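# Place the matching loose relay into the rack's empty pocket

## Task

Among the loose relays (small transparent boxes with a colored button on top), identify the one whose button color is the same as the two relays already sitting in the black rack. Insert it into the rack's free pocket with the button facing up and seat it fully to the bottom. The task fails if either relay already in the rack gets lifted or leaves the rack. It only counts if the relay stays seated without the robot holding it there at the end.

## Robot and tools

ROBOT. Two arms, left_arm and right_arm, each with six revolute joints and a parallel gripper. The names are labels only and do not mean sides of a camera image. In the shared scene frame the origin sits on the table top midway between the arms, +x points out over the table, +z points up, and left_arm is on the +y side.

execute_actions. Argument "actions" is a list holding one item or nothing. An empty list ({"actions": []}) changes nothing and just reports the current state. A motion item is {"rows": [[...]], "steps": N}, with N from 1 to 15 (default 15); each control step lasts 1/30 s. Every row is applied for one step, and the final row repeats if there are fewer rows than steps. A wait item is {"steps": N} with no rows, N up to 300, counted from the previous result. Optional "pictures": true or false decides whether camera images come back (default: they do). A call that is refused sends nothing at all.

ROW LAYOUT. One list of exactly 14 numbers covers both arms, even if only one moves: left_arm's six joints and its opening, then right_arm's six joints and its opening. Joint order: waist, shoulder, elbow, forearm roll, wrist pitch, wrist roll. These are absolute target angles in radians (not offsets), on the same scale as the Joint positions line. Ranges: waist -6.283 to 6.283, shoulder -2.059 to 2.094, elbow -3.927 to 0.192, forearm roll -6.283 to 6.283, wrist pitch -1.693 to 3.142, wrist roll -6.283 to 6.283. A target more than 0.010 rad beyond a range end, and beyond the joint's last reported angle, gets the call refused. True ends may differ by up to 0.010 rad; targets past a true end are clipped there and the result may say "joint sent to its limit" (possibly about an earlier move). To keep a joint still, resend its current angle. Opening is an absolute value in [-1, 1]: +1 fully open (0.084 m between pads), -1 closed.

MOTION LIMITS. Joint targets change at most 3.14 rad/s, ramping up over 0.16 s, and all joints of an arm are timed to arrive together. Each step the target is clamped to within 0.623 rad of the measured angle, and if the targets would move the gripper more than 70 mm from where it is, the whole arm's targets are pulled back. So big moves need several calls. Between calls the arms keep heading to the last row sent, including while you are composing a reply, until they settle or a step is HELD.

RESULT LINES. The state line gives, per arm, end_effector_position (metres, scene frame), end_effector_quat_wxyz, and linear/angular velocities. The reported point lies between the closed finger pads, roughly 2 cm behind the fingertips; fingers point along the gripper's +z and open along its y axis, and closing pushes the tips about 10 mm further along +z. Reported positions can be off, more so at long reach. Joint positions / Joint velocities give each arm's six joints (rad, rad/s) plus pad gap (m, m/s). grip_measured is the measured opening on the command scale. "joint command not followed" means a clearance check altered or blocked joint targets on some steps; HELD marks steps where your row, fully or partly, was not sent.

GRIPPING. To hold something, keep commanding an opening well under grip_measured; the lower, the stronger the squeeze (about 24 N per pad up to roughly 6 cm width). Fast closing can press too hard and even spring the fingers open. Parts may be tugged briefly while held, and loose objects may be nudged, so check after each move.

LOADS AND HEAT. Load limits (N m): waist 45.5, shoulder 45.5, elbow 27.3, forearm roll 27.3, wrist pitch 18.2, wrist roll 18.2, carried weight included. Reaching one triggers a torque fault: the arm backs off that joint, pauses 10 s and drops the rest of the call. Holding loads warms motors; MOTOR HOT appears from 65 °C, and at 80 °C an OVER-TEMPERATURE FAULT brakes that arm until it cools.

CAMERAS. cam_high, cam_low, cam_left_wrist, cam_right_wrist, all 896x504, returned in that order. Calibration is provided per camera (pinhole plus radial distortion, K, T_world_to_cam); cam_high sits near world [1.40292, -0.459547, 1.14213] looking down, cam_low near [1.39308, 0.671514, 0.401308]. Wrist camera poses follow their arm's joints. Expect small errors of a few millimetres and degrees.

zoom_image. Arguments: camera (one of the four names) and region [x0, y0, x1, y1] in that camera's latest image pixels, origin top-left, at most 504 by 504. Use it to compare button colors and check seating.

finished_scene. Argument scene: the number of the current scene. Replying with no tool call ends everything.

AVOID. Dropping or knocking anything off the table, bumping or pulling the two seated relays, arms colliding or pressing each other, slamming or forcing hard against the rack, and leaving the gripper holding the relay in place at the end.

Each tool is called after "Emit:" as name(argument=value, ...), one argument or row to a line, values as JSON.

## Session

Emit:
execute_actions(
  actions=[],
)

Scene clock: 0.00 s of 4800.00 s.
left_arm: end_effector_position=(+0.2911, +0.6387, +0.3403) grip_measured=+1.00 end_effector_quat_wxyz=(+0.010, +0.690, -0.723, -0.019) end_effector_velocity=(-0.000, +0.000, +0.000) end_effector_angular_velocity=(-0.000, -0.000, +0.002) | right_arm: end_effector_position=(+0.3851, -0.0560, +0.2072) grip_measured=+1.00 end_effector_quat_wxyz=(-0.067, +0.209, +0.805, +0.551) end_effector_velocity=(+0.000, -0.000, +0.000) end_effector_angular_velocity=(+0.000, -0.001, -0.001)
Joint positions: left_arm=[ 0.864 -0.118 -1.337  0.035  1.479  2.295  0.084] | right_arm=[-0.058 -0.133 -0.597  1.464  1.128  2.746  0.084]
Joint velocities: left_arm=[ 0.002 -0.     0.    -0.    -0.    -0.001  0.   ] | right_arm=[-0.    -0.    -0.     0.001 -0.001 -0.001  0.   ]
camera_calibration (this result's frames):
cam_left_wrist: T_world_to_cam=[[-0.997284, 0.0575626, 0.0459561, 0.272541], [0.0572876, 0.998331, -0.00727978, -0.578937], [-0.0462985, -0.00462728, -0.998917, 0.484691], [0, 0, 0, 1]] pos_world=[0.327407, 0.564526, 0.467427]
cam_right_wrist: T_world_to_cam=[[0.406249, 0.293807, 0.865239, -0.290066], [0.905479, -0.256644, -0.337995, -0.223345], [0.122753, 0.920767, -0.370298, 0.212693], [0, 0, 0, 1]] pos_world=[0.293965, -0.167937, 0.254247]

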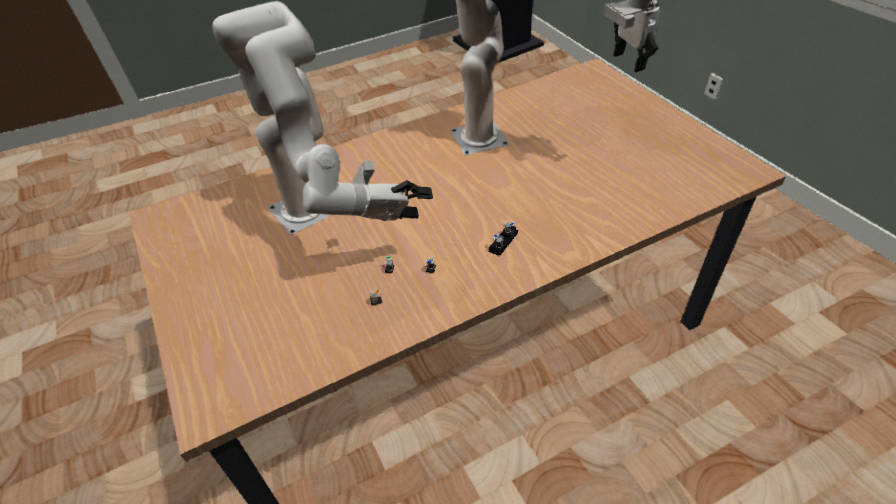

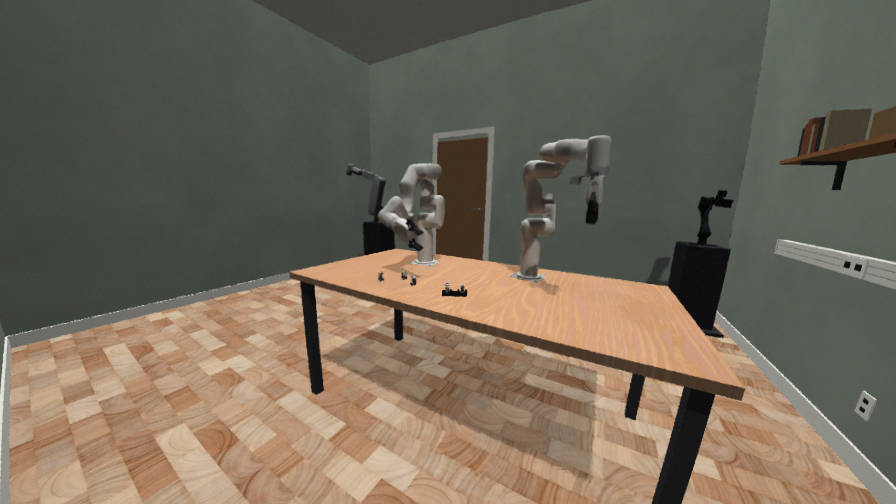

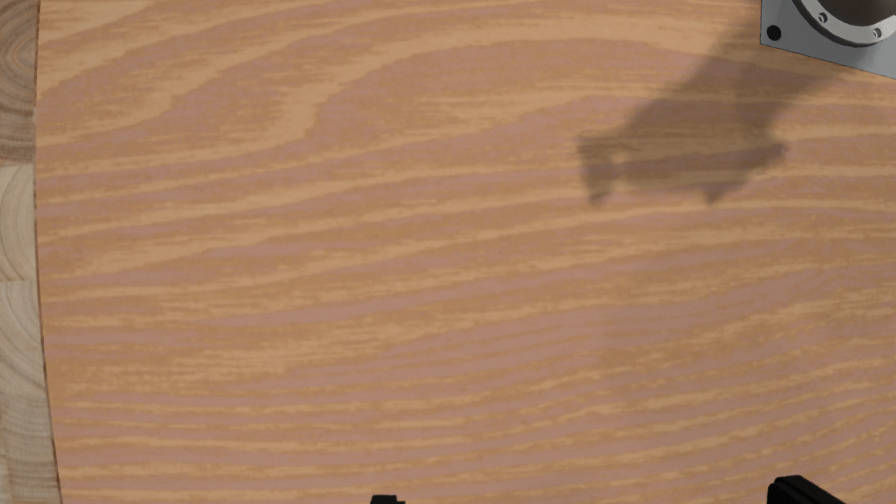

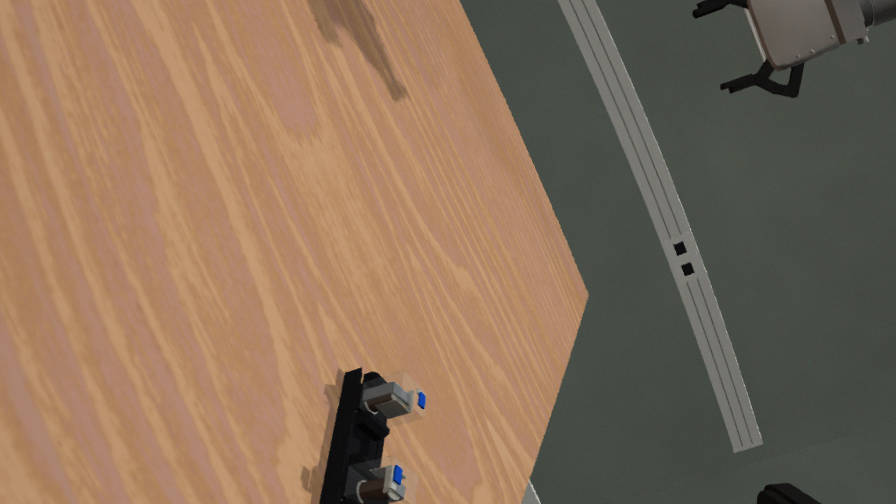

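Emit:
zoom_image(
  camera="cam_high",
  region=[350, 205, 540, 320],
)

Region (350, 205, 540, 320) of cam_high's 896x504 image, scaled by 2.653, with more detail than that image has; it fills the top 305 rows of this view, and the rest is white.

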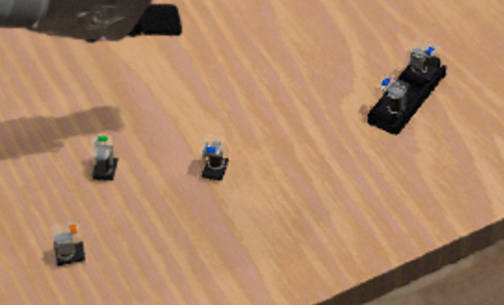

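Emit:
execute_actions(
  actions=[
    {"rows": [[-0.5298, 0.5500, -1.6697, 0.0, 1.1197, 0.3, 1.0, -1.2, -0.133, -0.597, 1.464, 1.128, 2.746, 1.0]], "steps": 15},
  ],
  pictures=false,
)

Emit:
execute_actions(
  actions=[
    {"steps": 15},
  ],
)

Scene clock: 53.90 s of 4800.00 s.
left_arm: end_effector_position=(+0.4197, +0.5696, +0.2869) grip_measured=+1.00 end_effector_quat_wxyz=(+0.002, +0.690, -0.724, -0.012) end_effector_velocity=(+0.245, -0.233, -0.119) end_effector_angular_velocity=(-0.007, -0.026, -0.003) | right_arm: end_effector_position=(+0.4425, -0.2048, +0.2073) grip_measured=+1.00 end_effector_quat_wxyz=(+0.033, +0.349, +0.755, +0.554) end_effector_velocity=(+0.070, -0.366, -0.000) end_effector_angular_velocity=(-0.001, +0.001, -0.832)
Joint positions: left_arm=[ 0.605  0.119 -1.457  0.023  1.35   2.036  0.084] | right_arm=[-0.416 -0.133 -0.597  1.464  1.128  2.746  0.084]
Joint velocities: left_arm=[-0.6    0.449 -0.22  -0.023 -0.236 -0.597  0.   ] | right_arm=[-0.833 -0.001  0.001 -0.002  0.     0.001  0.   ]
Steps of this call (steps 1 to 90: nothing new was sent; then 50.40 s passed at rest; steps 91 to 105: all 15 steps of this action). Readings (joint positions):
91: left_arm=[0.864 -0.118 -1.337 0.035 1.479 2.295] | right_arm=[-0.058 -0.133 -0.597 1.464 1.128 2.746]
92: left_arm=[0.861 -0.115 -1.340 0.035 1.477 2.291] | right_arm=[-0.061 -0.133 -0.597 1.464 1.128 2.746]
94: left_arm=[0.828 -0.084 -1.361 0.034 1.456 2.256] | right_arm=[-0.101 -0.133 -0.597 1.464 1.129 2.746]
98: left_arm=[0.744 0.002 -1.399 0.029 1.412 2.175] | right_arm=[-0.222 -0.133 -0.597 1.464 1.128 2.746]
105: the state above

Scene clock: 54.40 s of 4800.00 s.
left_arm: end_effector_position=(+0.5089, +0.4245, +0.2367) grip_measured=+1.00 end_effector_quat_wxyz=(-0.001, +0.690, -0.724, -0.007) end_effector_velocity=(+0.108, -0.332, -0.082) end_effector_angular_velocity=(-0.008, -0.016, -0.001) | right_arm: end_effector_position=(+0.4388, -0.3901, +0.2072) grip_measured=+1.00 end_effector_quat_wxyz=(+0.147, +0.498, +0.666, +0.535) end_effector_velocity=(-0.084, -0.363, -0.000) end_effector_angular_velocity=(+0.002, +0.002, -0.832)
Joint positions: left_arm=[ 0.302  0.295 -1.544  0.013  1.256  1.733  0.084] | right_arm=[-0.834 -0.133 -0.597  1.464  1.128  2.746  0.084]
Joint velocities: left_arm=[-0.607  0.267 -0.132 -0.014 -0.143 -0.603 -0.   ] | right_arm=[-0.833  0.001 -0.    -0.001  0.001  0.002  0.   ]
Steps of this call (steps 1 to 15: the robot went on to your last target). Readings (joint positions):
1: left_arm=[0.585 0.134 -1.464 0.022 1.342 2.016] | right_arm=[-0.444 -0.133 -0.597 1.464 1.128 2.746]
2: left_arm=[0.565 0.148 -1.471 0.021 1.334 1.995] | right_arm=[-0.472 -0.133 -0.597 1.464 1.128 2.746]
4: left_arm=[0.524 0.175 -1.484 0.020 1.320 1.955] | right_arm=[-0.528 -0.133 -0.597 1.464 1.128 2.746]
8: left_arm=[0.443 0.224 -1.509 0.017 1.294 1.874] | right_arm=[-0.639 -0.133 -0.597 1.464 1.128 2.746]
15: the state above
camera_calibration (this result's frames):
cam_left_wrist: T_world_to_cam=[[-0.998206, 0.0581538, 0.014248, 0.514523], [0.0580687, 0.998293, -0.00631689, -0.378936], [-0.0145911, -0.0054782, -0.999879, 0.374723], [0, 0, 0, 1]] pos_world=[0.541072, 0.35042, 0.364953]
cam_right_wrist: T_world_to_cam=[[0.495701, -0.0741039, 0.865326, -0.396558], [0.467355, -0.817034, -0.337692, -0.384173], [0.732025, 0.571808, -0.370371, 0.110324], [0, 0, 0, 1]] pos_world=[0.29536, -0.406353, 0.254281]

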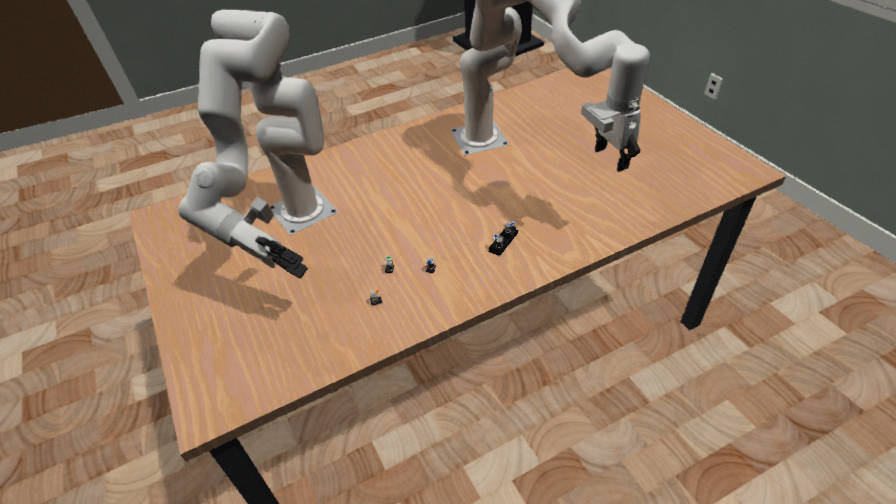

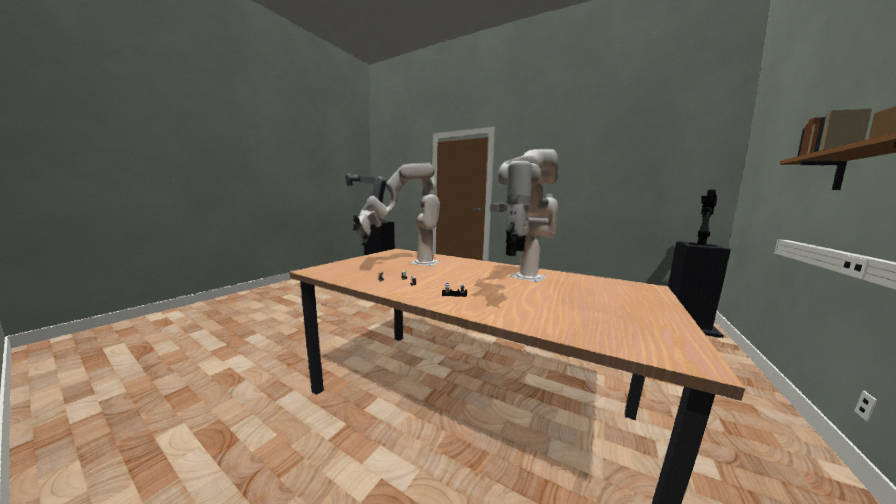

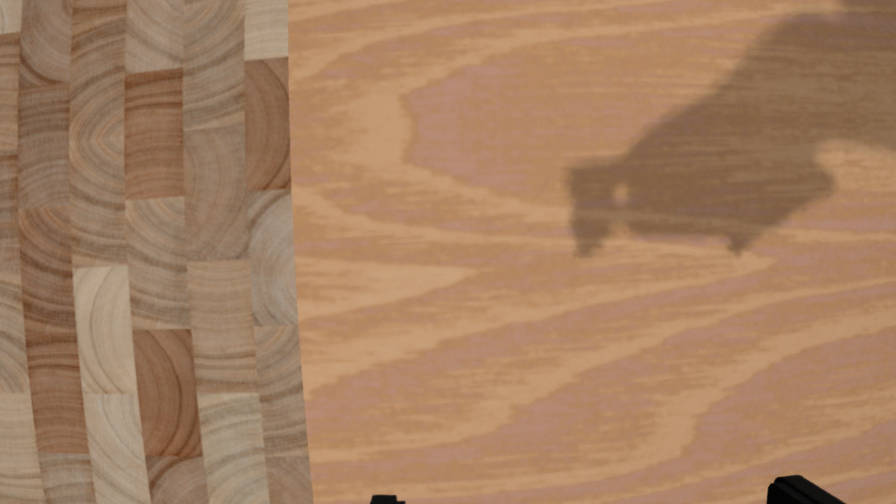

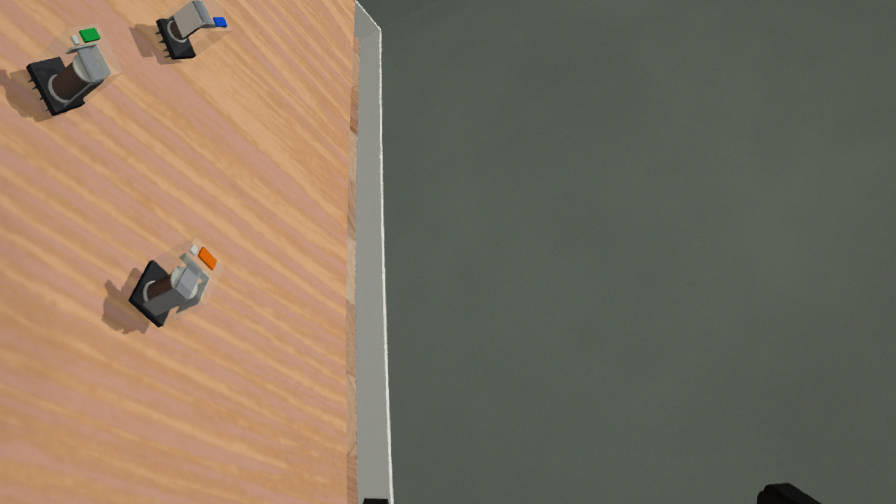

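Emit:
execute_actions(
  actions=[
    {"steps": 60},
  ],
)

Scene clock: 62.50 s of 4800.00 s.
left_arm: end_effector_position=(+0.4189, -0.0448, +0.1505) grip_measured=+1.00 end_effector_quat_wxyz=(+0.000, +0.875, -0.485, -0.000) end_effector_velocity=(+0.000, -0.000, +0.000) end_effector_angular_velocity=(-0.001, -0.000, +0.001) | right_arm: end_effector_position=(+0.3736, -0.5396, +0.2072) grip_measured=+1.00 end_effector_quat_wxyz=(+0.242, +0.611, +0.564, +0.500) end_effector_velocity=(-0.000, +0.000, +0.000) end_effector_angular_velocity=(-0.001, -0.000, -0.000)
Joint positions: left_arm=[-0.53   0.55  -1.67   0.     1.12   0.3    0.084] | right_arm=[-1.2   -0.133 -0.597  1.464  1.128  2.746  0.084]
Joint velocities: left_arm=[ 0.    -0.     0.    -0.    -0.001 -0.001  0.   ] | right_arm=[-0.    -0.001  0.001  0.    -0.    -0.     0.   ]
Steps of this call (steps 1 to 75: the robot went on to your last target; steps 76 to 140: nothing new was sent; then 3.43 s passed at rest). Readings (joint positions):
1: left_arm=[0.281 0.304 -1.548 0.013 1.251 1.712] | right_arm=[-0.861 -0.133 -0.597 1.464 1.128 2.746]
2: left_arm=[0.261 0.312 -1.552 0.012 1.247 1.692] | right_arm=[-0.889 -0.133 -0.597 1.464 1.128 2.746]
4: left_arm=[0.221 0.328 -1.560 0.012 1.238 1.652] | right_arm=[-0.945 -0.133 -0.597 1.464 1.128 2.746]
8: left_arm=[0.140 0.357 -1.574 0.010 1.223 1.571] | right_arm=[-1.056 -0.133 -0.597 1.464 1.128 2.746]
140: the state above
All arms were judged still, so your last target was given up. Only a new action makes them travel on or press farther. Fingers that are still opening or closing keep moving.
camera_calibration (this result's frames):
cam_left_wrist: T_world_to_cam=[[-0.85401, -0.520233, 0.00493086, 0.368371], [-0.520233, 0.853843, -0.0175769, 0.33167], [0.00493391, -0.0175761, -0.999833, 0.275948], [0, 0, 0, 1]] pos_world=[0.485777, -0.0867059, 0.279915]
cam_right_wrist: T_world_to_cam=[[0.436276, -0.246743, 0.865321, -0.446232], [0.143745, -0.930206, -0.337718, -0.415965], [0.888257, 0.271724, -0.370359, 0.023259], [0, 0, 0, 1]] pos_world=[0.233813, -0.503358, 0.254269]

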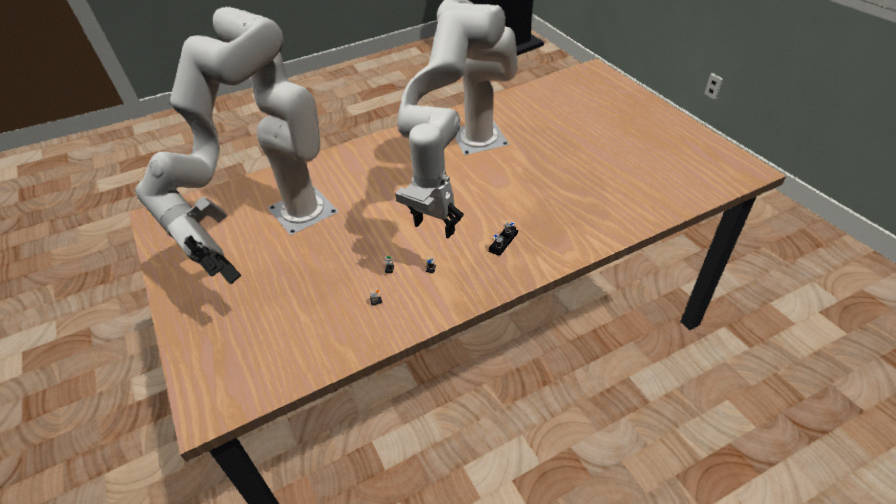

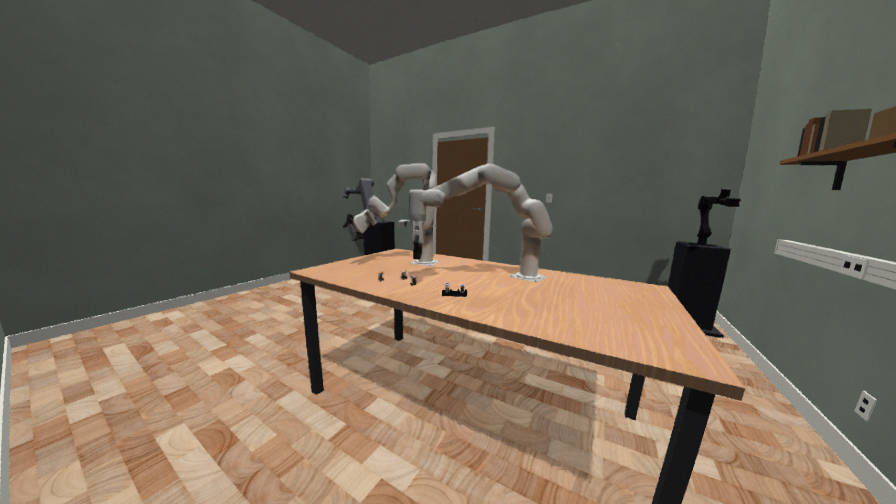

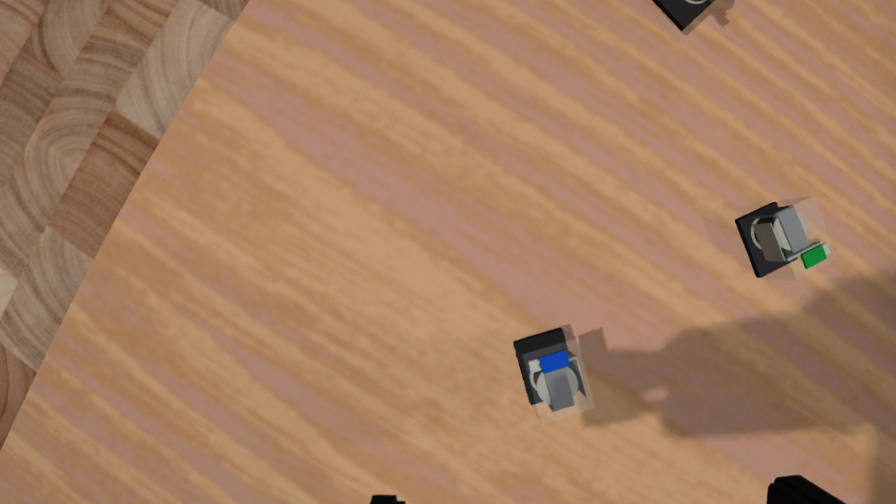

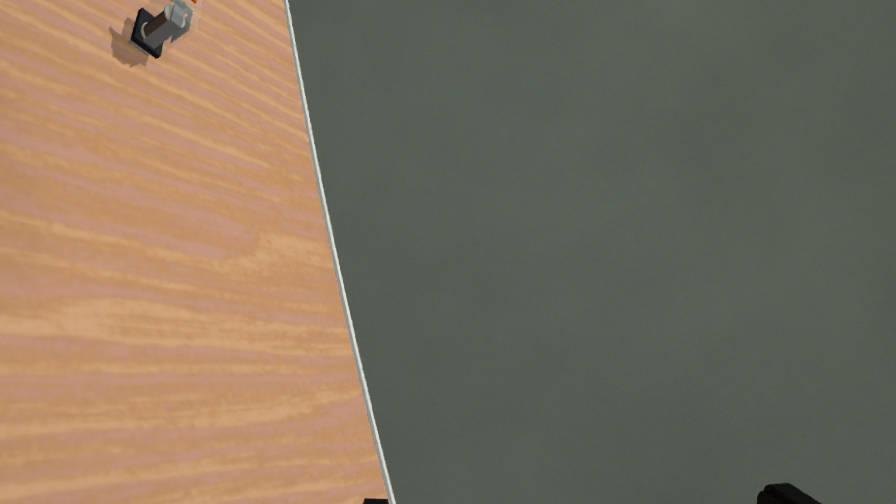

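Emit:
zoom_image(
  camera="cam_left_wrist",
  region=[460, 300, 660, 440],
)

Region (460, 300, 660, 440) of cam_left_wrist's 896x504 image, scaled by 2.520, with more detail than that image has; it fills the top 353 rows of this view, and the rest is white.

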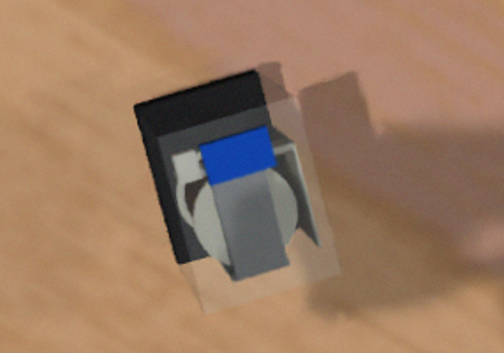

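Emit:
execute_actions(
  actions=[
    {"rows": [[-0.5522, 0.6983, -1.7622, 0.0, 1.0639, -1.5465, 1.0, -1.2, -0.133, -0.597, 1.464, 1.128, 2.746, 1.0]], "steps": 15},
  ],
  pictures=false,
)

Emit:
execute_actions(
  actions=[
    {"steps": 12},
  ],
)

Scene clock: 128.97 s of 4800.00 s.
left_arm: end_effector_position=(+0.4273, -0.0703, +0.1010) grip_measured=+1.00 end_effector_quat_wxyz=(-0.001, +0.999, -0.041, -0.001) end_effector_velocity=(+0.019, -0.023, +0.016) end_effector_angular_velocity=(-0.049, -0.065, +2.529) | right_arm: end_effector_position=(+0.3736, -0.5396, +0.2072) grip_measured=+1.00 end_effector_quat_wxyz=(+0.242, +0.611, +0.564, +0.500) end_effector_velocity=(+0.000, -0.000, +0.001) end_effector_angular_velocity=(-0.000, -0.002, -0.002)
Joint positions: left_arm=[-0.552  0.694 -1.758 -0.     1.066 -0.653  0.084] | right_arm=[-1.2   -0.133 -0.597  1.464  1.128  2.746  0.084]
Joint velocities: left_arm=[-0.006  0.026 -0.073  0.001 -0.034 -2.536  0.   ] | right_arm=[ 0.    -0.002 -0.     0.002 -0.     0.001  0.   ]
Steps of this call (steps 1 to 90: nothing new was sent; then 62.97 s passed at rest; steps 91 to 105: all 15 steps of this action). Readings (joint positions):
91: left_arm=[-0.530 0.550 -1.670 0.000 1.120 0.300] | right_arm=[-1.200 -0.133 -0.597 1.464 1.128 2.746]
92: left_arm=[-0.530 0.551 -1.670 0.000 1.119 0.295] | right_arm=[-1.200 -0.133 -0.597 1.464 1.128 2.746]
94: left_arm=[-0.531 0.560 -1.678 0.000 1.115 0.248] | right_arm=[-1.200 -0.133 -0.597 1.464 1.128 2.746]
98: left_arm=[-0.541 0.627 -1.719 -0.000 1.090 -0.043] | right_arm=[-1.200 -0.133 -0.597 1.464 1.128 2.746]
105: the state above

Scene clock: 129.37 s of 4800.00 s.
left_arm: end_effector_position=(+0.4281, -0.0715, +0.1007) grip_measured=+1.00 end_effector_quat_wxyz=(+0.000, +0.928, +0.372, +0.000) end_effector_velocity=(-0.000, +0.000, -0.001) end_effector_angular_velocity=(+0.001, +0.001, +0.637) | right_arm: end_effector_position=(+0.3736, -0.5396, +0.2072) grip_measured=+1.00 end_effector_quat_wxyz=(+0.242, +0.611, +0.564, +0.500) end_effector_velocity=(+0.000, +0.000, +0.000) end_effector_angular_velocity=(-0.002, -0.000, +0.002)
Joint positions: left_arm=[-0.552  0.698 -1.762 -0.     1.064 -1.497  0.084] | right_arm=[-1.2   -0.133 -0.597  1.464  1.128  2.746  0.084]
Joint velocities: left_arm=[ 0.     0.002 -0.001 -0.     0.001 -0.637  0.   ] | right_arm=[ 0.    -0.001 -0.    -0.002  0.001 -0.001  0.   ]
Steps of this call (steps 1 to 12: the robot went on to your last target). Readings (joint positions):
1: left_arm=[-0.552 0.695 -1.760 0.000 1.065 -0.738] | right_arm=[-1.200 -0.133 -0.597 1.464 1.128 2.746]
2: left_arm=[-0.552 0.695 -1.761 0.000 1.065 -0.823] | right_arm=[-1.200 -0.133 -0.597 1.464 1.128 2.746]
4: left_arm=[-0.552 0.696 -1.762 0.000 1.064 -0.993] | right_arm=[-1.200 -0.133 -0.597 1.464 1.128 2.746]
8: left_arm=[-0.552 0.697 -1.762 -0.000 1.064 -1.316] | right_arm=[-1.200 -0.133 -0.597 1.464 1.128 2.746]
12: the state above
camera_calibration (this result's frames):
cam_left_wrist: T_world_to_cam=[[0.682475, -0.73089, 0.00519895, -0.31038], [-0.730724, -0.682446, -0.0175846, 0.338674], [0.0164004, 0.00820205, -0.999832, 0.222561], [0, 0, 0, 1]] pos_world=[0.455654, 0.00244806, 0.230092]
cam_right_wrist: T_world_to_cam=[[0.436276, -0.246743, 0.865321, -0.446232], [0.143745, -0.930206, -0.337718, -0.415965], [0.888257, 0.271724, -0.370359, 0.023259], [0, 0, 0, 1]] pos_world=[0.233813, -0.503358, 0.254269]

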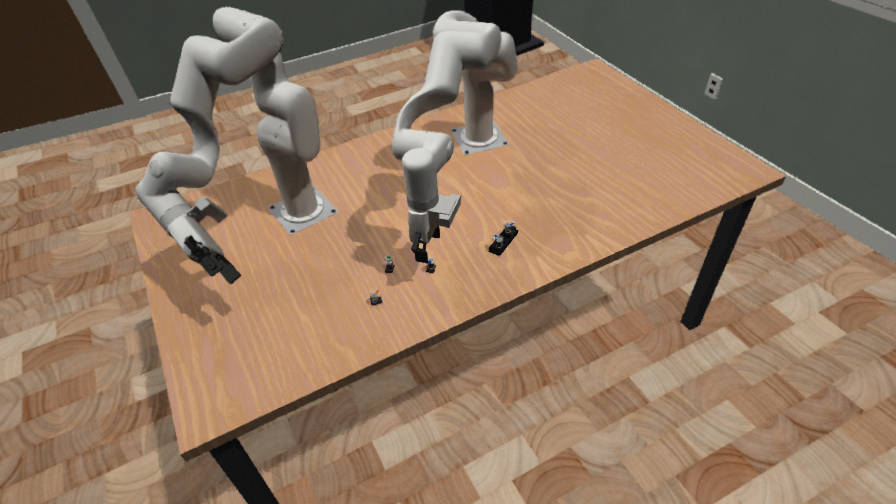

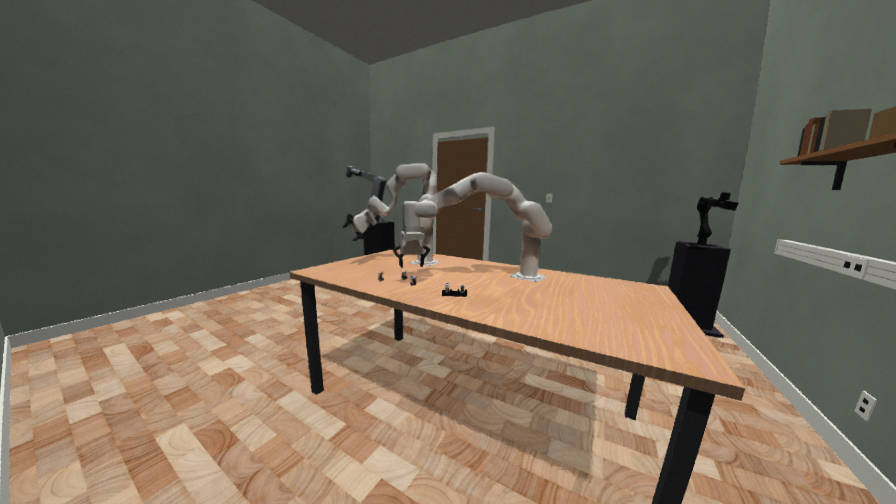

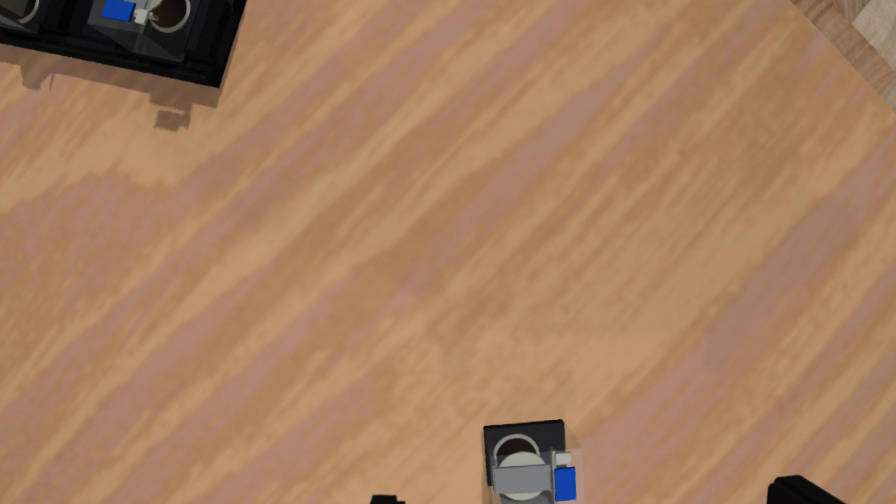

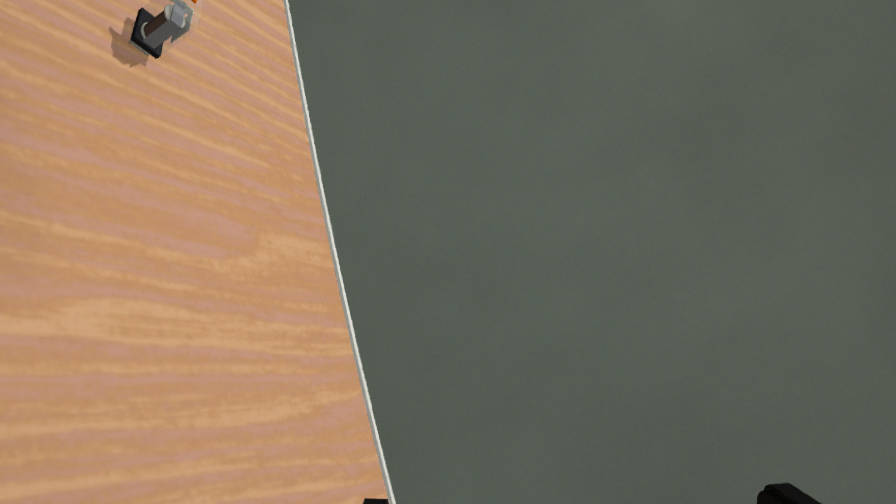

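Emit:
execute_actions(
  actions=[
    {"rows": [[-0.5451, 0.7641, -1.6777, 0.0, 0.9136, -1.5394, 1.0, -1.2, -0.133, -0.597, 1.464, 1.128, 2.746, 1.0]], "steps": 15},
  ],
)

Scene clock: 170.60 s of 4800.00 s.
left_arm: end_effector_position=(+0.4270, -0.0646, +0.0388) grip_measured=+1.00 end_effector_quat_wxyz=(+0.002, +0.919, +0.395, +0.001) end_effector_velocity=(-0.001, +0.002, -0.005) end_effector_angular_velocity=(-0.001, -0.001, +0.001) | right_arm: end_effector_position=(+0.3736, -0.5396, +0.2072) grip_measured=+1.00 end_effector_quat_wxyz=(+0.242, +0.611, +0.564, +0.500) end_effector_velocity=(+0.000, -0.000, -0.000) end_effector_angular_velocity=(-0.001, +0.000, +0.000)
Joint positions: left_arm=[-0.545  0.761 -1.681 -0.     0.915 -1.539  0.084] | right_arm=[-1.2   -0.133 -0.597  1.464  1.128  2.746  0.084]
Joint velocities: left_arm=[ 0.001  0.003  0.013  0.    -0.016 -0.    -0.   ] | right_arm=[-0.     0.001 -0.001 -0.    -0.    -0.001  0.   ]
Steps of this call (steps 1 to 30: the robot went on to your last target; steps 31 to 90: nothing new was sent; then 37.73 s passed at rest; steps 91 to 105: all 15 steps of this action). Readings (joint positions):
91: left_arm=[-0.552 0.698 -1.762 -0.000 1.064 -1.546] | right_arm=[-1.200 -0.133 -0.597 1.464 1.128 2.746]
92: left_arm=[-0.552 0.699 -1.761 -0.000 1.059 -1.546] | right_arm=[-1.200 -0.133 -0.597 1.464 1.128 2.746]
94: left_arm=[-0.551 0.711 -1.743 -0.000 1.018 -1.544] | right_arm=[-1.200 -0.133 -0.597 1.464 1.128 2.746]
98: left_arm=[-0.546 0.759 -1.686 0.000 0.941 -1.541] | right_arm=[-1.200 -0.133 -0.597 1.464 1.128 2.746]
105: the state above
camera_calibration (this result's frames):
cam_left_wrist: T_world_to_cam=[[0.7176, -0.69639, 0.00954935, -0.317186], [-0.696191, -0.717637, -0.0177513, 0.32446], [0.0192148, 0.00609017, -0.999797, 0.15933], [0, 0, 0, 1]] pos_world=[0.450437, 0.0109891, 0.168086]
cam_right_wrist: T_world_to_cam=[[0.436276, -0.246743, 0.865321, -0.446232], [0.143745, -0.930206, -0.337718, -0.415965], [0.888257, 0.271724, -0.370359, 0.0232589], [0, 0, 0, 1]] pos_world=[0.233813, -0.503358, 0.254269]

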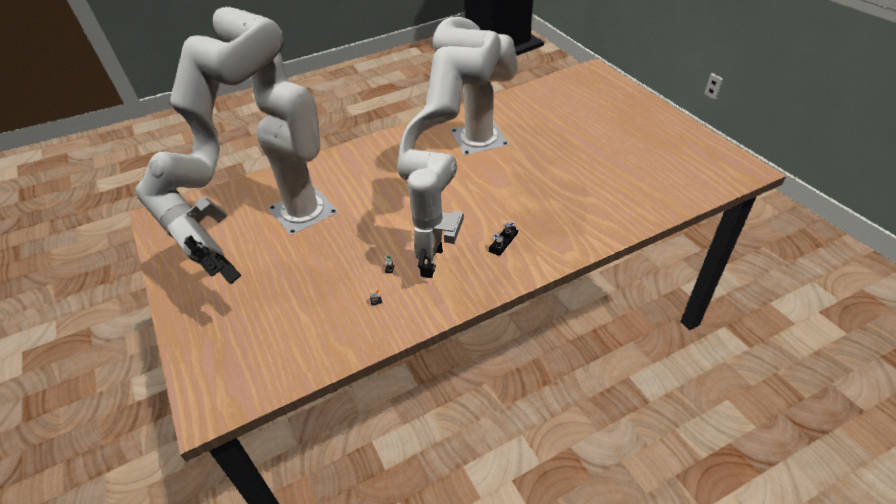

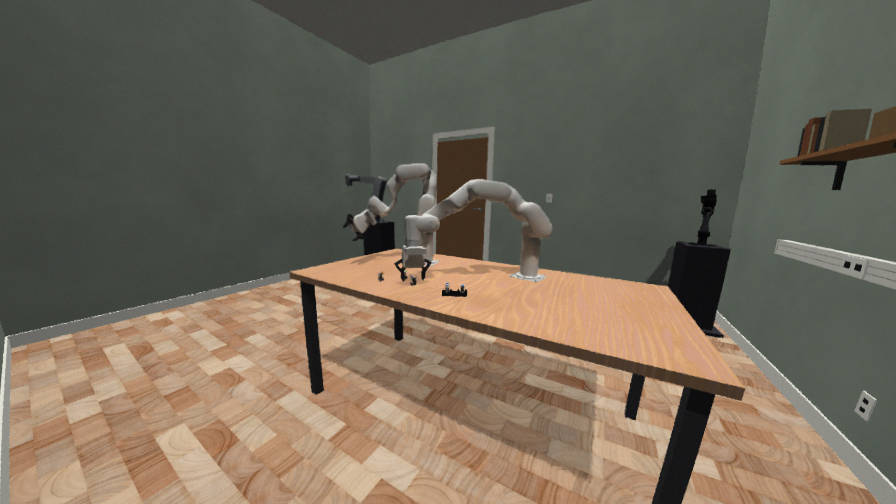

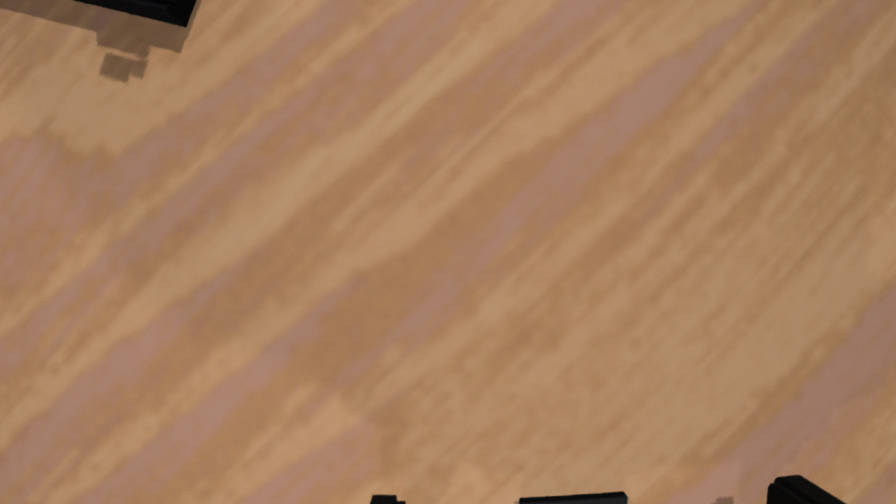

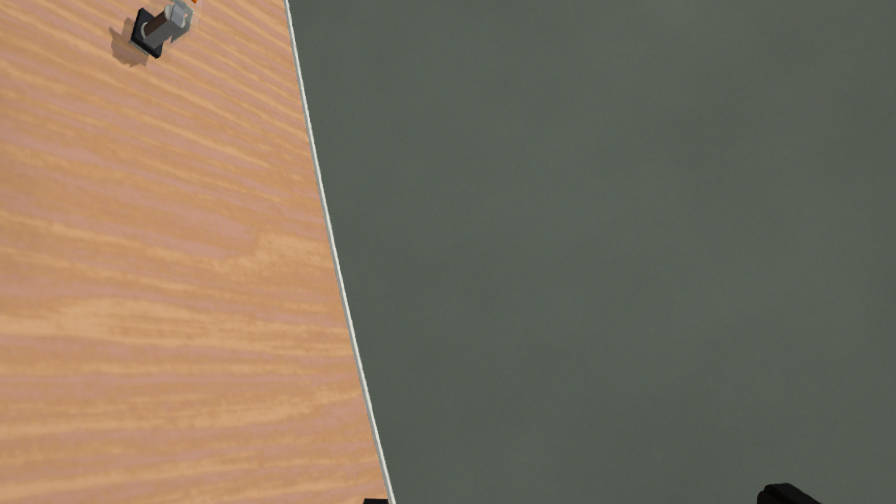

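Emit:
execute_actions(
  actions=[
    {"rows": [[-0.5451, 0.7641, -1.6777, 0.0, 0.9136, -1.5394, 0.6, -1.2, -0.133, -0.597, 1.464, 1.128, 2.746, 1.0], [-0.5451, 0.7641, -1.6777, 0.0, 0.9136, -1.5394, 0.3, -1.2, -0.133, -0.597, 1.464, 1.128, 2.746, 1.0], [-0.5451, 0.7641, -1.6777, 0.0, 0.9136, -1.5394, 0.0, -1.2, -0.133, -0.597, 1.464, 1.128, 2.746, 1.0], [-0.5451, 0.7641, -1.6777, 0.0, 0.9136, -1.5394, -0.2, -1.2, -0.133, -0.597, 1.464, 1.128, 2.746, 1.0], [-0.5451, 0.7641, -1.6777, 0.0, 0.9136, -1.5394, -0.4, -1.2, -0.133, -0.597, 1.464, 1.128, 2.746, 1.0], [-0.5451, 0.7641, -1.6777, 0.0, 0.9136, -1.5394, -0.7, -1.2, -0.133, -0.597, 1.464, 1.128, 2.746, 1.0], [-0.5451, 0.7641, -1.6777, 0.0, 0.9136, -1.5394, -1.0, -1.2, -0.133, -0.597, 1.464, 1.128, 2.746, 1.0]], "steps": 15},
  ],
  pictures=false,
)

Scene clock: 187.63 s of 4800.00 s.
left_arm: end_effector_position=(+0.4259, -0.0636, +0.0361) grip_measured=-0.39 end_effector_quat_wxyz=(+0.000, +0.919, +0.395, +0.000) end_effector_velocity=(+0.000, +0.001, -0.000) end_effector_angular_velocity=(+0.001, +0.001, +0.001) | right_arm: end_effector_position=(+0.3736, -0.5396, +0.2072) grip_measured=+1.00 end_effector_quat_wxyz=(+0.242, +0.611, +0.564, +0.500) end_effector_velocity=(+0.000, -0.000, -0.000) end_effector_angular_velocity=(-0.000, -0.000, +0.000)
Joint positions: left_arm=[-0.545  0.764 -1.678 -0.     0.914 -1.539  0.027] | right_arm=[-1.2   -0.133 -0.597  1.464  1.128  2.746  0.084]
Joint velocities: left_arm=[ 0.001  0.    -0.     0.001  0.001 -0.    -0.   ] | right_arm=[ 0.     0.001 -0.001  0.     0.    -0.001  0.   ]
Steps of this call (steps 1 to 15: the robot went on to your last target; steps 16 to 90: nothing new was sent; then 13.53 s passed at rest; steps 91 to 105: all 15 steps of this action). Readings (joint positions):
91: left_arm=[-0.545 0.764 -1.678 0.000 0.914 -1.539] | right_arm=[-1.200 -0.133 -0.597 1.464 1.128 2.746]
92: left_arm=[-0.545 0.764 -1.678 0.000 0.914 -1.539] | right_arm=[-1.200 -0.133 -0.597 1.464 1.128 2.746]
94: left_arm=[-0.545 0.764 -1.678 0.000 0.914 -1.539] | right_arm=[-1.200 -0.133 -0.597 1.464 1.128 2.746]
98: left_arm=[-0.545 0.764 -1.678 -0.000 0.914 -1.539] | right_arm=[-1.200 -0.133 -0.597 1.464 1.128 2.746]
105: the state above

Emit:
execute_actions(
  actions=[
    {"rows": [[-0.5451, 0.6482, -1.7387, 0.0, 1.0905, -1.5394, -1.0, -1.2, -0.133, -0.597, 1.464, 1.128, 2.746, 1.0]], "steps": 12},
  ],
  pictures=false,
)

Emit:
execute_actions(
  actions=[
    {"rows": [[-0.1487, 0.0860, -0.9489, 0.0, 0.8629, 0.8843, -1.0, -1.2, -0.133, -0.597, 1.464, 1.128, 2.746, 1.0]], "steps": 15},
  ],
  pictures=false,
)

Emit:
execute_actions(
  actions=[
    {"steps": 20},
  ],
)

Scene clock: 229.43 s of 4800.00 s.
left_arm: end_effector_position=(+0.4274, -0.0648, +0.1197) grip_measured=-0.39 end_effector_quat_wxyz=(+0.003, +0.919, +0.395, +0.002) end_effector_velocity=(-0.035, +0.030, -0.030) end_effector_angular_velocity=(+0.114, +0.127, -0.002) | right_arm: end_effector_position=(+0.3736, -0.5396, +0.2072) grip_measured=+1.00 end_effector_quat_wxyz=(+0.242, +0.611, +0.564, +0.500) end_effector_velocity=(+0.000, -0.000, +0.000) end_effector_angular_velocity=(-0.001, -0.000, -0.000)
Joint positions: left_arm=[-0.545  0.65  -1.738 -0.     1.081 -1.539  0.027] | right_arm=[-1.2   -0.133 -0.597  1.464  1.128  2.746  0.084]
Joint velocities: left_arm=[-0.001  0.007  0.038  0.     0.126  0.001 -0.   ] | right_arm=[-0.     0.001 -0.001 -0.    -0.    -0.     0.   ]
Steps of this call (steps 1 to 15: the robot went on to your last target; steps 16 to 90: nothing new was sent; then 38.40 s passed at rest; steps 91 to 102: all 12 steps of this action). Readings (joint positions):
91: left_arm=[-0.545 0.764 -1.678 -0.000 0.914 -1.539] | right_arm=[-1.200 -0.133 -0.597 1.464 1.128 2.746]
92: left_arm=[-0.545 0.762 -1.678 0.000 0.918 -1.539] | right_arm=[-1.200 -0.133 -0.597 1.464 1.128 2.746]
94: left_arm=[-0.545 0.743 -1.686 0.000 0.959 -1.539] | right_arm=[-1.200 -0.133 -0.597 1.464 1.128 2.746]
98: left_arm=[-0.545 0.670 -1.730 -0.000 1.047 -1.539] | right_arm=[-1.200 -0.133 -0.597 1.464 1.128 2.746]
102: the state above

Scene clock: 229.93 s of 4800.00 s.
left_arm: end_effector_position=(+0.4421, +0.0759, +0.1429) grip_measured=-0.39 end_effector_quat_wxyz=(+0.008, +0.953, +0.303, +0.008) end_effector_velocity=(-0.056, +0.319, -0.008) end_effector_angular_velocity=(+0.049, +0.031, -0.774) | right_arm: end_effector_position=(+0.3736, -0.5396, +0.2072) grip_measured=+1.00 end_effector_quat_wxyz=(+0.242, +0.611, +0.564, +0.500) end_effector_velocity=(+0.000, -0.000, -0.000) end_effector_angular_velocity=(+0.001, -0.000, -0.002)
Joint positions: left_arm=[-0.339  0.359 -1.353  0.     0.971 -1.137  0.027] | right_arm=[-1.2   -0.133 -0.597  1.464  1.128  2.746  0.084]
Joint velocities: left_arm=[ 0.443 -0.639  0.942 -0.001 -0.252  1.218 -0.   ] | right_arm=[-0.     0.001 -0.     0.002 -0.001 -0.001  0.   ]
Steps of this call (steps 1 to 15: all 15 steps of this action). Readings (joint positions):
1: left_arm=[-0.545 0.651 -1.737 0.000 1.084 -1.539] | right_arm=[-1.200 -0.133 -0.597 1.464 1.128 2.746]
2: left_arm=[-0.543 0.649 -1.732 -0.000 1.084 -1.535] | right_arm=[-1.200 -0.133 -0.597 1.464 1.128 2.746]
4: left_arm=[-0.522 0.616 -1.689 -0.000 1.070 -1.494] | right_arm=[-1.200 -0.133 -0.597 1.464 1.128 2.746]
8: left_arm=[-0.447 0.513 -1.578 0.000 1.031 -1.380] | right_arm=[-1.200 -0.133 -0.597 1.464 1.128 2.746]
15: the state above

Scene clock: 230.60 s of 4800.00 s.
left_arm: end_effector_position=(+0.3954, +0.2029, +0.1307) grip_measured=-0.39 end_effector_quat_wxyz=(+0.000, +0.950, -0.311, +0.000) end_effector_velocity=(-0.007, +0.013, -0.002) end_effector_angular_velocity=(+0.001, -0.000, -2.518) | right_arm: end_effector_position=(+0.3736, -0.5396, +0.2072) grip_measured=+1.00 end_effector_quat_wxyz=(+0.242, +0.611, +0.564, +0.500) end_effector_velocity=(+0.000, -0.000, -0.000) end_effector_angular_velocity=(+0.002, +0.000, -0.001)
Joint positions: left_arm=[-0.151  0.089 -0.954 -0.     0.864  0.299  0.027] | right_arm=[-1.2   -0.133 -0.597  1.464  1.128  2.746  0.084]
Joint velocities: left_arm=[ 0.021 -0.031  0.046 -0.    -0.015  2.539 -0.   ] | right_arm=[ 0.     0.001 -0.     0.001 -0.001  0.002  0.   ]
Steps of this call (steps 1 to 20: the robot went on to your last target). Readings (joint positions):
1: left_arm=[-0.324 0.338 -1.322 0.000 0.962 -1.095] | right_arm=[-1.200 -0.133 -0.597 1.464 1.128 2.746]
2: left_arm=[-0.310 0.317 -1.290 0.000 0.954 -1.050] | right_arm=[-1.200 -0.133 -0.597 1.464 1.128 2.746]
4: left_arm=[-0.281 0.275 -1.229 0.000 0.938 -0.952] | right_arm=[-1.200 -0.133 -0.597 1.464 1.128 2.746]
8: left_arm=[-0.226 0.197 -1.113 0.000 0.907 -0.706] | right_arm=[-1.200 -0.133 -0.597 1.464 1.128 2.746]
20: the state above
camera_calibration (this result's frames):
cam_left_wrist: T_world_to_cam=[[-0.600548, -0.799574, 0.00484389, 0.433752], [-0.799508, 0.600389, -0.0179002, 0.269517], [0.0114043, -0.0146226, -0.999828, 0.257486], [0, 0, 0, 1]] pos_world=[0.473033, 0.188768, 0.260165]
cam_right_wrist: T_world_to_cam=[[0.436276, -0.246743, 0.865321, -0.446232], [0.143745, -0.930206, -0.337718, -0.415965], [0.888257, 0.271724, -0.370359, 0.023259], [0, 0, 0, 1]] pos_world=[0.233813, -0.503358, 0.254269]

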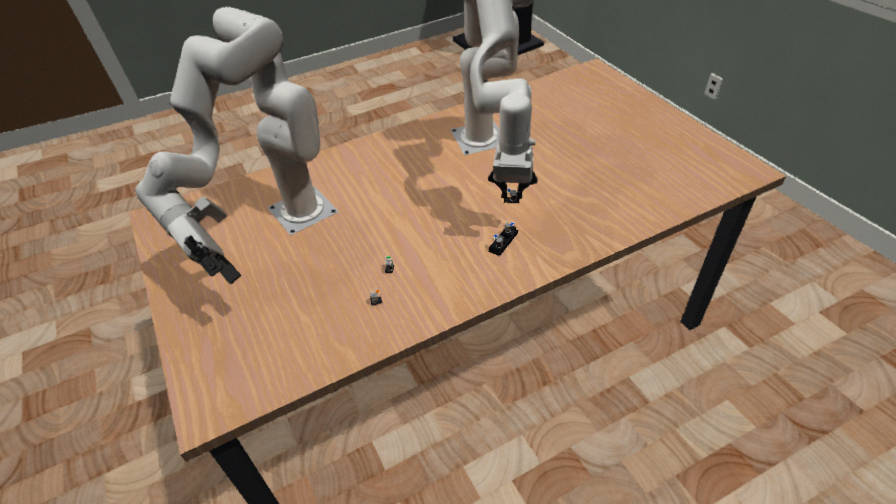

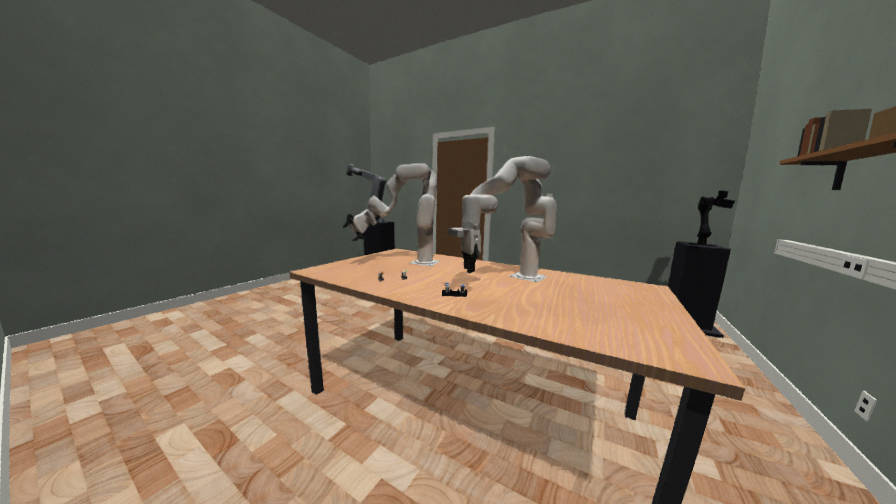

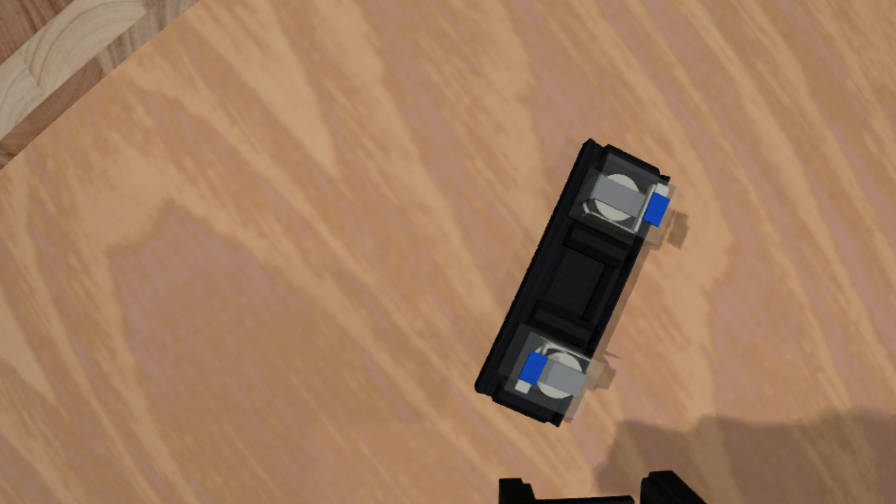

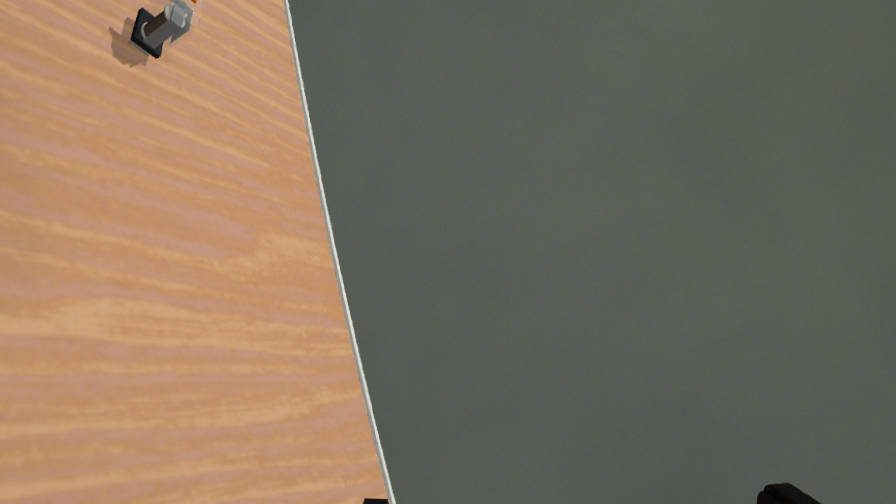

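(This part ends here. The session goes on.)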